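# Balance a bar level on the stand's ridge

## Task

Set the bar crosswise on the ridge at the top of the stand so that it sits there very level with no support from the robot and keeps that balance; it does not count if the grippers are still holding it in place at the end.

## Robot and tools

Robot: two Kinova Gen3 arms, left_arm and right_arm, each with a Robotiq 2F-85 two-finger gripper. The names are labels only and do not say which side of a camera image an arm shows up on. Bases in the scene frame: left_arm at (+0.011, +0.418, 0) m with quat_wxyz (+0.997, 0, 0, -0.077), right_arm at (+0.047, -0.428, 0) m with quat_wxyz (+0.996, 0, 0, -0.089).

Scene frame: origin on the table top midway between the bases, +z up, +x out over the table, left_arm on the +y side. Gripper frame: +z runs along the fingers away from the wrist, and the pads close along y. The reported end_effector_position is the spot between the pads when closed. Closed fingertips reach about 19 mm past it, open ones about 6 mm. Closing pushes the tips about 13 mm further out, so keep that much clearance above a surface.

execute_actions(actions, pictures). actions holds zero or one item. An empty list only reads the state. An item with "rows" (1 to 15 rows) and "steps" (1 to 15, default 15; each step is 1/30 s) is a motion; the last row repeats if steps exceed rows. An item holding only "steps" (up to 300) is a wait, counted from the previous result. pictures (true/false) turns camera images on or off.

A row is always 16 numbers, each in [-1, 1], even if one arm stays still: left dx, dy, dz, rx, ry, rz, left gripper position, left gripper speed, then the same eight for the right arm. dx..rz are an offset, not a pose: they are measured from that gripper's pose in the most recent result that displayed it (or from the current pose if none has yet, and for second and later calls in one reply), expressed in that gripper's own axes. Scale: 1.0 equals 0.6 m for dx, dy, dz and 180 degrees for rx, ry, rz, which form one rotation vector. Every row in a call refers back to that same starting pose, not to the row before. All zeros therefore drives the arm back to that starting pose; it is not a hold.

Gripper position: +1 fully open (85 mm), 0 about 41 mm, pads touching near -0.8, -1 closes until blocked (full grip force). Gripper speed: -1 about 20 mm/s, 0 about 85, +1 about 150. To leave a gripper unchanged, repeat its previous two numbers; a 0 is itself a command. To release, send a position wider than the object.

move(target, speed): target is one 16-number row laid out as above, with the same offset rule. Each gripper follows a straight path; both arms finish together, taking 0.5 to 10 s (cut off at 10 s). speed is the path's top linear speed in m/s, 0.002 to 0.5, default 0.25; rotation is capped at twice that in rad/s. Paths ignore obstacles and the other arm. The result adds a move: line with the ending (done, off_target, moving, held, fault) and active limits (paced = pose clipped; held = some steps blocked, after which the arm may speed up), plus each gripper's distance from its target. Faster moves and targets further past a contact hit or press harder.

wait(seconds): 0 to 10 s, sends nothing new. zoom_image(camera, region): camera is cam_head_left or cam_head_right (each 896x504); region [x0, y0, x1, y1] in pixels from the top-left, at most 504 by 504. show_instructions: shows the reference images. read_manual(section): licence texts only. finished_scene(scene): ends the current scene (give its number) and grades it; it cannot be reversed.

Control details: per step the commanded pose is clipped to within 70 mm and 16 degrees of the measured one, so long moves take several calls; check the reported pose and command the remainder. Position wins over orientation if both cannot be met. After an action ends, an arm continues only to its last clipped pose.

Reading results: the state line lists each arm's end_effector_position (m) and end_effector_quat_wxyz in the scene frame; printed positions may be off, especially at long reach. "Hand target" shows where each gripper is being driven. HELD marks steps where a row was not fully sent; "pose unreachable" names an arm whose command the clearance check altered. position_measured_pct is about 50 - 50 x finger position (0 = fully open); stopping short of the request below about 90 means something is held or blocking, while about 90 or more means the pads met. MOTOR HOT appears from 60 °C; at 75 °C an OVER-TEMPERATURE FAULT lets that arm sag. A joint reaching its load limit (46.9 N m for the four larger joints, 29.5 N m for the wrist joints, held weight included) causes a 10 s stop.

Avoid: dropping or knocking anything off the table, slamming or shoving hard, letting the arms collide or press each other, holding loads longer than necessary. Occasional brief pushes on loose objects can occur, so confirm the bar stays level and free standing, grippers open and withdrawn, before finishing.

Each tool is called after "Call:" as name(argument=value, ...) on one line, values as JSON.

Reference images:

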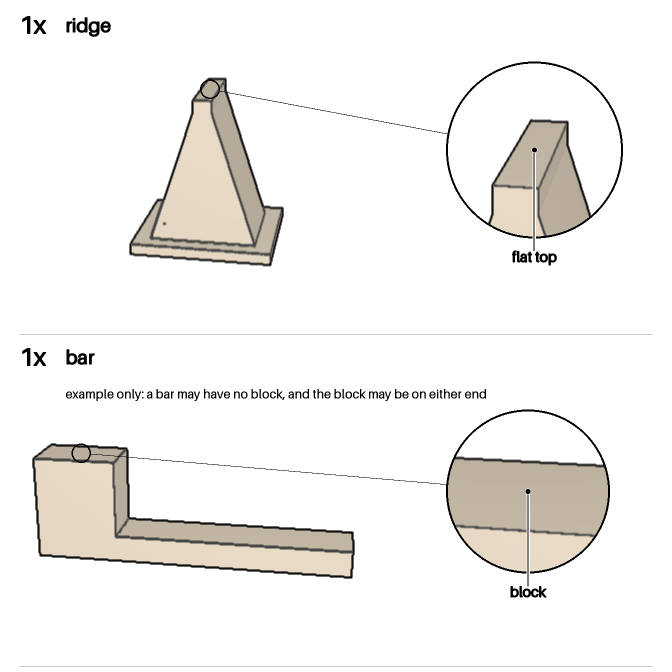

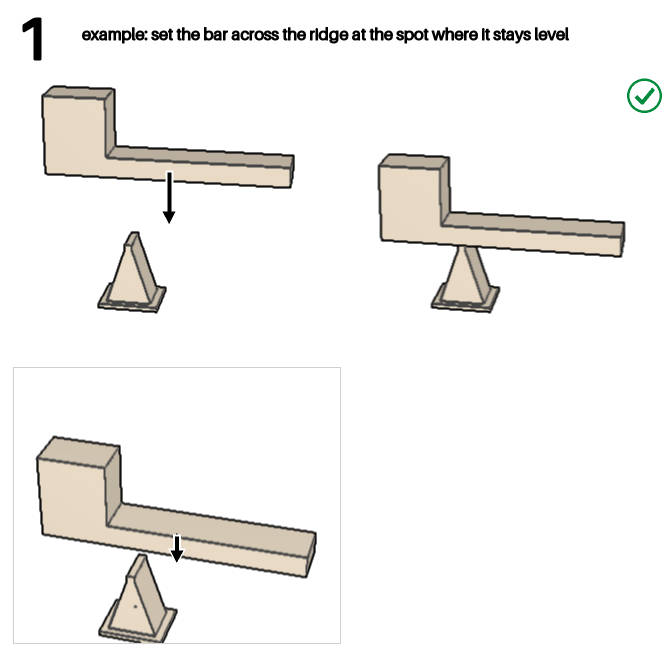

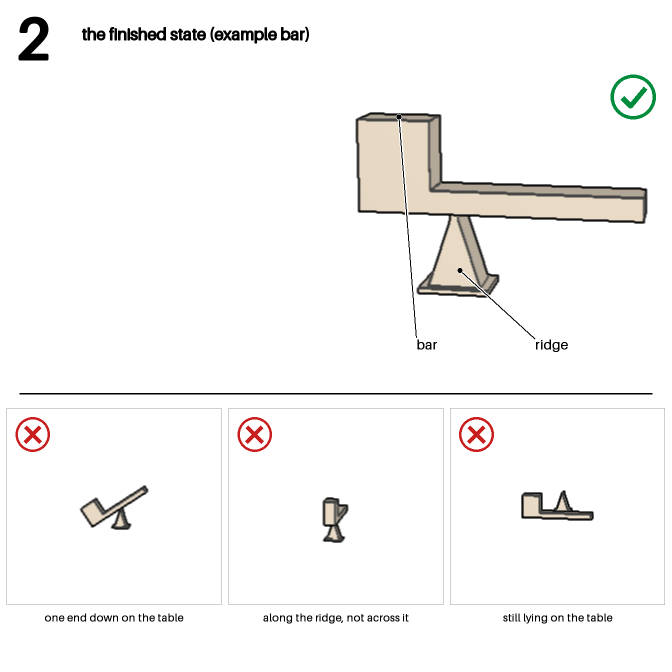

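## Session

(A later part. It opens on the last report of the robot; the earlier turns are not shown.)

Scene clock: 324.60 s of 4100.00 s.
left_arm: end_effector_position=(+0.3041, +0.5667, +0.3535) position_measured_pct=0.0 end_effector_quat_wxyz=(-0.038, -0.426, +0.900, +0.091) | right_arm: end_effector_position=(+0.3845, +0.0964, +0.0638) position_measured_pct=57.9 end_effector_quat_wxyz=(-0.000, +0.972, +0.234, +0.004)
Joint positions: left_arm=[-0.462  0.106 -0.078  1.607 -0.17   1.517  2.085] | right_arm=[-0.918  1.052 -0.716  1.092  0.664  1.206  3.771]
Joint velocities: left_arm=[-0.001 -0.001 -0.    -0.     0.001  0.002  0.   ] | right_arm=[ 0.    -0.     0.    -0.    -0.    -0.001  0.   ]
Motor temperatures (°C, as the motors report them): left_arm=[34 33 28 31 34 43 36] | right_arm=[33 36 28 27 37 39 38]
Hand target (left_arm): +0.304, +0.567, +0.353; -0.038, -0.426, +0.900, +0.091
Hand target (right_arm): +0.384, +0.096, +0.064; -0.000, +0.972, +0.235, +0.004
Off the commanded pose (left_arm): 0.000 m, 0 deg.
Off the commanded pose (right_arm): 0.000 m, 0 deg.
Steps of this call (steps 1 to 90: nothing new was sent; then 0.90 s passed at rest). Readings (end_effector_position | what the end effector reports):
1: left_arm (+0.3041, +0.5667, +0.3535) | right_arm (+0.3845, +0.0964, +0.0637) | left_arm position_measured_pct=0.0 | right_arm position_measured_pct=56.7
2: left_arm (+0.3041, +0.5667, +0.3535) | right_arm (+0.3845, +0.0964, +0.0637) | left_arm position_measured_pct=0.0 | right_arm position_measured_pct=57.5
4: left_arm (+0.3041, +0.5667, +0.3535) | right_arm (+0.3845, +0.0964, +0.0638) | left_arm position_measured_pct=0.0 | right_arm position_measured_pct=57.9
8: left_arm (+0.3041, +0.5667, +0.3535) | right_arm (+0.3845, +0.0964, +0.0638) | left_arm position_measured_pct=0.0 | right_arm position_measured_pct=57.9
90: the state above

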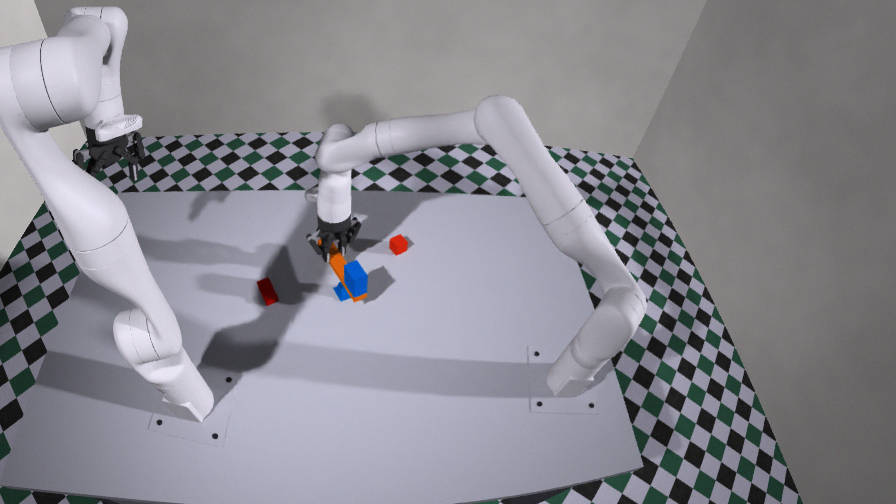

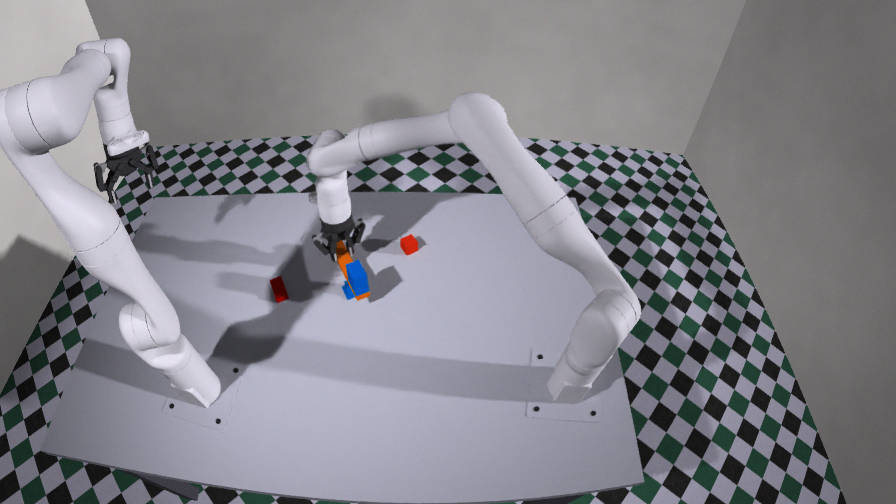

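Call:
move(target=[0,0,0,0,0,0,1,0, -0.002,0,-0.0046,0,0.0105,0,-0.24,-0.5], speed=0.012)

Call:
zoom_image(camera="cam_head_left", region=[320, 250, 380, 310])

Scene clock: 334.10 s of 4100.00 s.
left_arm: end_effector_position=(+0.3041, +0.5667, +0.3535) position_measured_pct=0.0 end_effector_quat_wxyz=(-0.038, -0.426, +0.900, +0.091) | right_arm: end_effector_position=(+0.3836, +0.0958, +0.0664) position_measured_pct=58.7 end_effector_quat_wxyz=(-0.004, +0.972, +0.234, +0.020)
Joint positions: left_arm=[-0.462  0.106 -0.078  1.607 -0.17   1.517  2.085] | right_arm=[-0.918  1.027 -0.708  1.141  0.683  1.164  3.739]
Joint velocities: left_arm=[ 0.001 -0.     0.     0.    -0.     0.002 -0.001] | right_arm=[ 0.    -0.002 -0.     0.003  0.001 -0.    -0.001]
Motor temperatures (°C, as the motors report them): left_arm=[34 33 28 32 34 43 36] | right_arm=[33 36 28 27 37 39 38]
Hand target (left_arm): +0.304, +0.567, +0.353; -0.038, -0.426, +0.900, +0.091
Hand target (right_arm): +0.383, +0.096, +0.066; -0.004, +0.972, +0.234, +0.020
Off the commanded pose (left_arm): 0.000 m, 0 deg.
Off the commanded pose (right_arm): 0.000 m, 0 deg.
After step 90, 4.90 s passed at rest.
move: done

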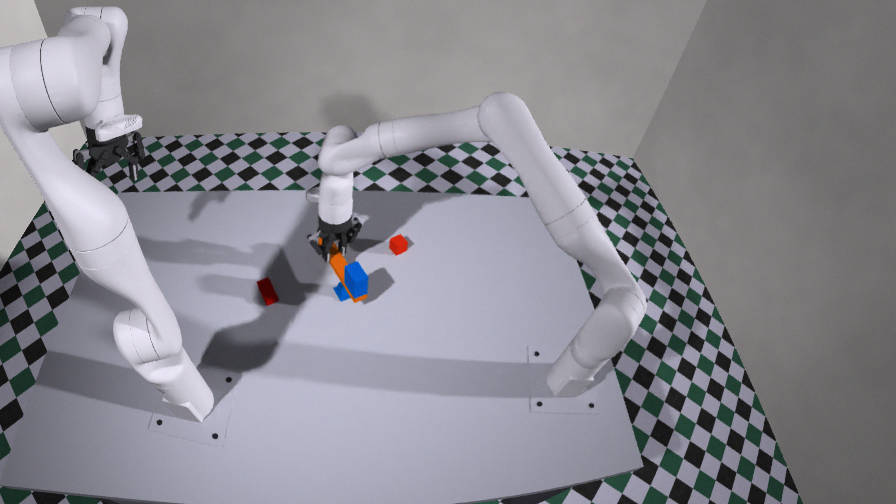

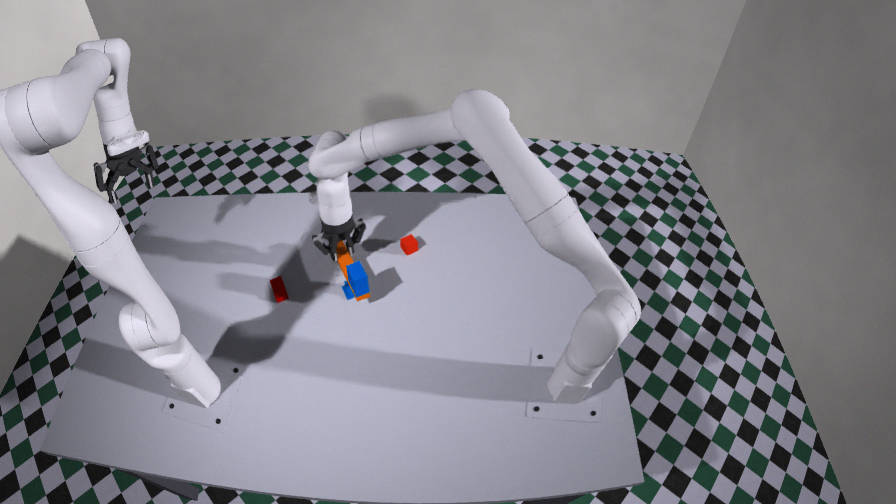

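Region (320, 250, 380, 310) of cam_head_left's 896x504 image, scaled by 8.400, with more detail than that image has.

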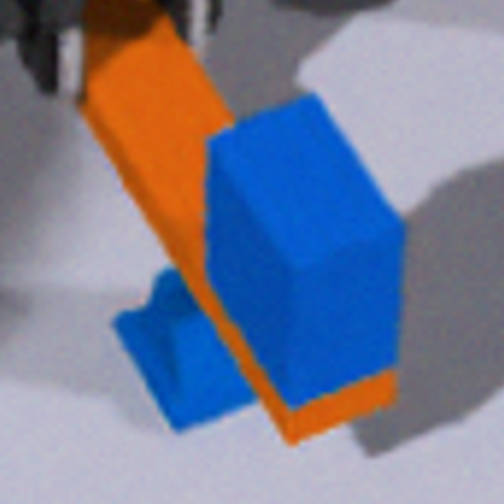

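Release slowly with a short pulse.

Call:
execute_actions(actions=[{"rows": [[0,0,0,0,0,0,1,0, 0,0,0,0,0,0,-0.12,-1],[0,0,0,0,0,0,1,0, 0,0,0,0,0,0,-0.12,-1],[0,0,0,0,0,0,1,0, 0,0,0,0,0,0,-0.12,-1],[0,0,0,0,0,0,1,0, 0,0,0,0,0,0,-0.12,-1],[0,0,0,0,0,0,1,0, 0,0,0,0,0,0,-0.12,-1],[0,0,0,0,0,0,1,0, 0,0,0,0,0,0,-0.12,-1],[0,0,0,0,0,0,1,0, 0,0,0,0,0,0,-0.12,-1],[0,0,0,0,0,0,1,0, 0,0,0,0,0,0,-0.12,-1],[0,0,0,0,0,0,1,0, 0,0,0,0,0,0,-0.18,-0.5]], "steps": 13}])

Call:
zoom_image(camera="cam_head_left", region=[320, 250, 380, 310])

Scene clock: 345.93 s of 4100.00 s.
left_arm: end_effector_position=(+0.3041, +0.5667, +0.3535) position_measured_pct=0.0 end_effector_quat_wxyz=(-0.038, -0.426, +0.900, +0.091) | right_arm: end_effector_position=(+0.3836, +0.0958, +0.0664) position_measured_pct=57.9 end_effector_quat_wxyz=(-0.004, +0.972, +0.234, +0.020)
Joint positions: left_arm=[-0.462  0.106 -0.078  1.607 -0.17   1.517  2.085] | right_arm=[-0.918  1.027 -0.708  1.141  0.683  1.164  3.739]
Joint velocities: left_arm=[ 0.001  0.001  0.001  0.    -0.001  0.001  0.001] | right_arm=[ 0.    -0.002 -0.001 -0.    -0.     0.001 -0.001]
Motor temperatures (°C, as the motors report them): left_arm=[34 33 28 32 34 43 36] | right_arm=[33 37 28 27 37 39 38]
Hand target (left_arm): +0.304, +0.567, +0.353; -0.038, -0.426, +0.900, +0.091
Hand target (right_arm): +0.384, +0.096, +0.066; -0.004, +0.972, +0.234, +0.020
Off the commanded pose (left_arm): 0.000 m, 0 deg.
Off the commanded pose (right_arm): 0.000 m, 0 deg.
Steps of this call (steps 1 to 90: nothing new was sent; then 8.40 s passed at rest; steps 91 to 103: all 13 steps of this action). Readings (end_effector_position | what the end effector reports):
91: left_arm (+0.3041, +0.5667, +0.3535) | right_arm (+0.3836, +0.0958, +0.0664) | left_arm position_measured_pct=0.0 | right_arm position_measured_pct=58.7
92: left_arm (+0.3041, +0.5667, +0.3535) | right_arm (+0.3836, +0.0958, +0.0664) | left_arm position_measured_pct=0.0 | right_arm position_measured_pct=58.7
94: left_arm (+0.3041, +0.5667, +0.3535) | right_arm (+0.3836, +0.0958, +0.0663) | left_arm position_measured_pct=0.0 | right_arm position_measured_pct=57.5
98: left_arm (+0.3041, +0.5667, +0.3535) | right_arm (+0.3836, +0.0958, +0.0664) | left_arm position_measured_pct=0.0 | right_arm position_measured_pct=56.3
103: the state above

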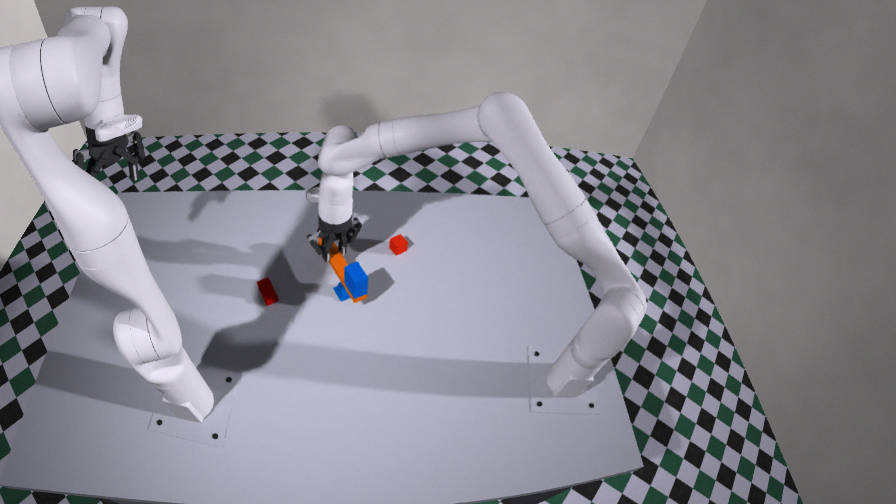

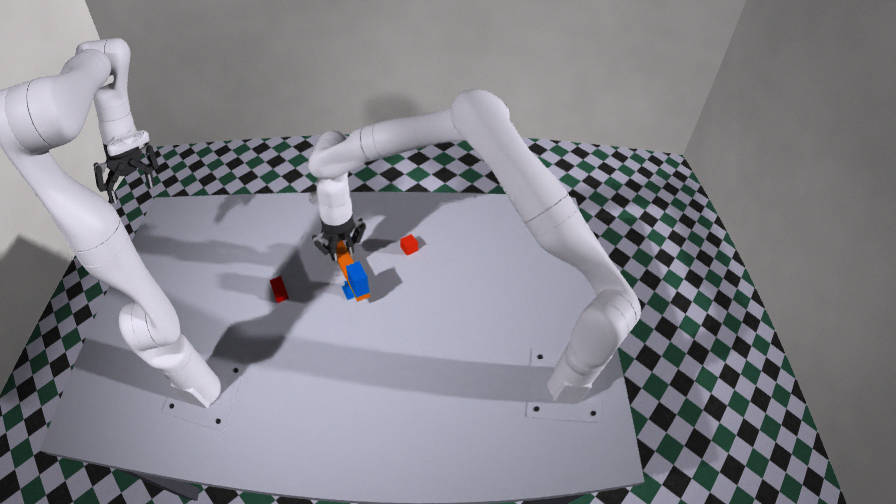

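Region (320, 250, 380, 310) of cam_head_left's 896x504 image, scaled by 8.400, with more detail than that image has.

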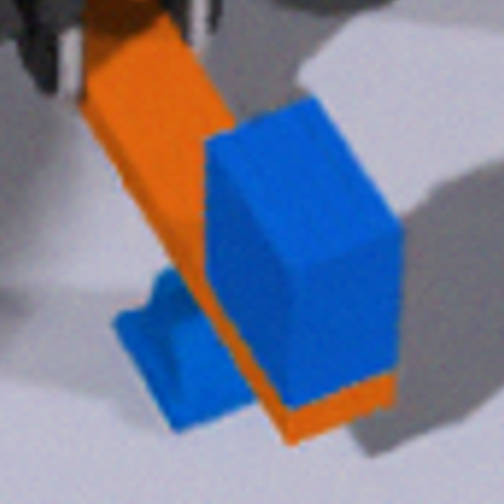

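Settled level. Release and retreat.

Call:
execute_actions(actions=[{"rows": [[0,0,0,0,0,0,1,0, 0,0,0,0,0,0,0.4,-1]], "steps": 15}], pictures=false)

Call:
move(target=[0,0,0,0,0,0,1,0, 0,0,-0.13,0,0,0,0.4,0], speed=0.1)

Call:
zoom_image(camera="cam_head_left", region=[320, 250, 380, 310])

Scene clock: 353.13 s of 4100.00 s.
left_arm: end_effector_position=(+0.3041, +0.5667, +0.3535) position_measured_pct=0.0 end_effector_quat_wxyz=(-0.038, -0.426, +0.900, +0.091) | right_arm: end_effector_position=(+0.3836, +0.0958, +0.0664) position_measured_pct=49.2 end_effector_quat_wxyz=(-0.004, +0.972, +0.234, +0.020)
Joint positions: left_arm=[-0.462  0.106 -0.078  1.607 -0.17   1.517  2.085] | right_arm=[-0.918  1.027 -0.708  1.141  0.683  1.164  3.739]
Joint velocities: left_arm=[-0.001 -0.001 -0.    -0.     0.001 -0.001 -0.001] | right_arm=[ 0.001 -0.001  0.     0.    -0.    -0.002 -0.   ]
Motor temperatures (°C, as the motors report them): left_arm=[34 33 28 32 34 43 36] | right_arm=[33 37 28 27 37 39 38]
Hand target (left_arm): +0.304, +0.567, +0.353; -0.038, -0.426, +0.900, +0.091
Hand target (right_arm): +0.384, +0.096, +0.066; -0.004, +0.972, +0.234, +0.020
Off the commanded pose (left_arm): 0.000 m, 0 deg.
Off the commanded pose (right_arm): 0.000 m, 0 deg.
Steps of this call (steps 1 to 90: nothing new was sent; then 3.70 s passed at rest; steps 91 to 105: all 15 steps of this action). Readings (end_effector_position | what the end effector reports):
91: left_arm (+0.3041, +0.5667, +0.3535) | right_arm (+0.3836, +0.0958, +0.0664) | left_arm position_measured_pct=0.0 | right_arm position_measured_pct=57.9
92: left_arm (+0.3041, +0.5667, +0.3535) | right_arm (+0.3836, +0.0958, +0.0664) | left_arm position_measured_pct=0.0 | right_arm position_measured_pct=57.9
94: left_arm (+0.3041, +0.5667, +0.3535) | right_arm (+0.3836, +0.0958, +0.0664) | left_arm position_measured_pct=0.0 | right_arm position_measured_pct=56.7
98: left_arm (+0.3041, +0.5667, +0.3535) | right_arm (+0.3836, +0.0958, +0.0664) | left_arm position_measured_pct=0.0 | right_arm position_measured_pct=54.4
105: the state above

Scene clock: 355.40 s of 4100.00 s.
left_arm: end_effector_position=(+0.3041, +0.5667, +0.3535) position_measured_pct=0.0 end_effector_quat_wxyz=(-0.038, -0.426, +0.900, +0.091) | right_arm: end_effector_position=(+0.3805, +0.0943, +0.1443) position_measured_pct=29.8 end_effector_quat_wxyz=(-0.004, +0.972, +0.234, +0.020)
Joint positions: left_arm=[-0.462  0.106 -0.078  1.607 -0.17   1.517  2.085] | right_arm=[-0.918  0.933 -0.743  1.07   0.628  1.312  3.782]
Joint velocities: left_arm=[-0.001 -0.     0.001 -0.001 -0.    -0.001  0.001] | right_arm=[ 0.    -0.001 -0.    -0.001 -0.     0.001 -0.   ]
Motor temperatures (°C, as the motors report them): left_arm=[34 33 28 32 34 43 36] | right_arm=[33 37 28 27 37 39 38]
Hand target (left_arm): +0.304, +0.567, +0.353; -0.038, -0.426, +0.900, +0.091
Hand target (right_arm): +0.380, +0.094, +0.144; -0.004, +0.972, +0.234, +0.020
Off the commanded pose (left_arm): 0.000 m, 0 deg.
Off the commanded pose (right_arm): 0.000 m, 0 deg.
move: done

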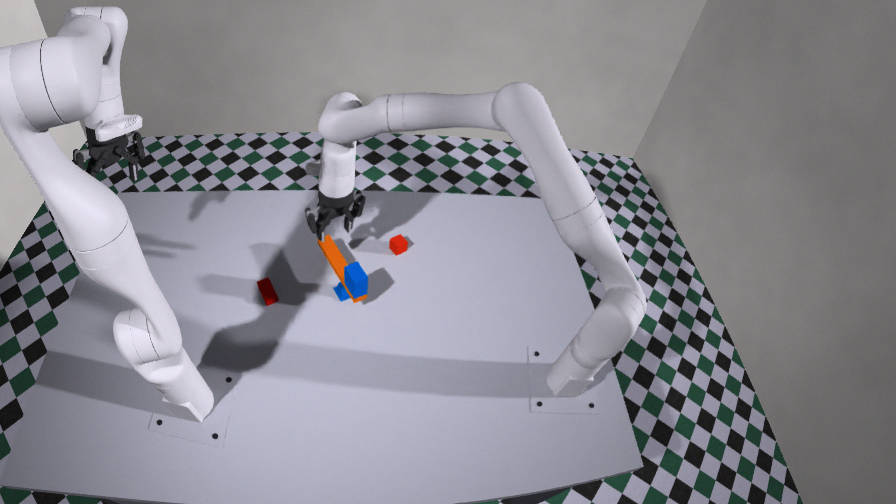

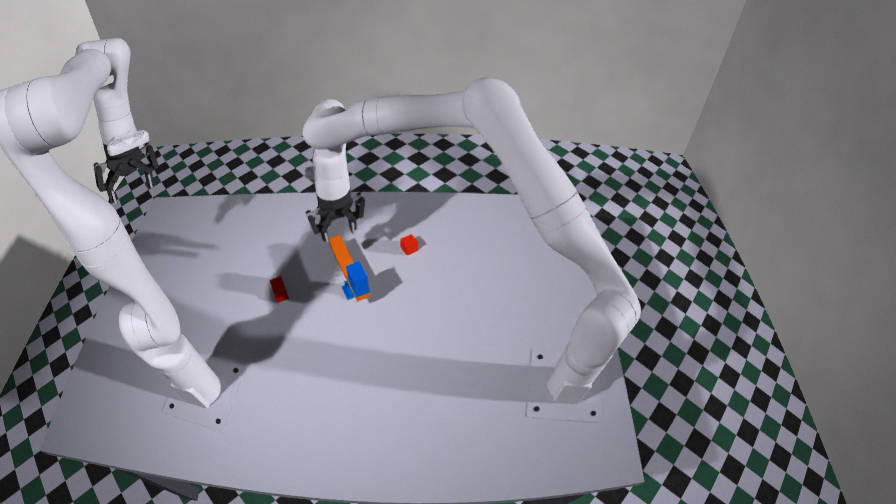

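Region (320, 250, 380, 310) of cam_head_left's 896x504 image, scaled by 8.400, with more detail than that image has.

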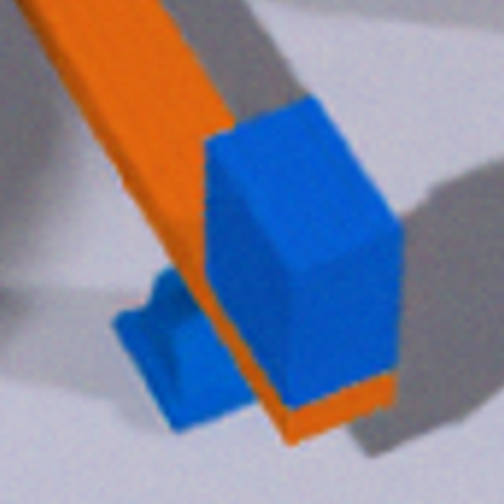

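Call:
finished_scene(scene=1)

The scene is finished: the task was done.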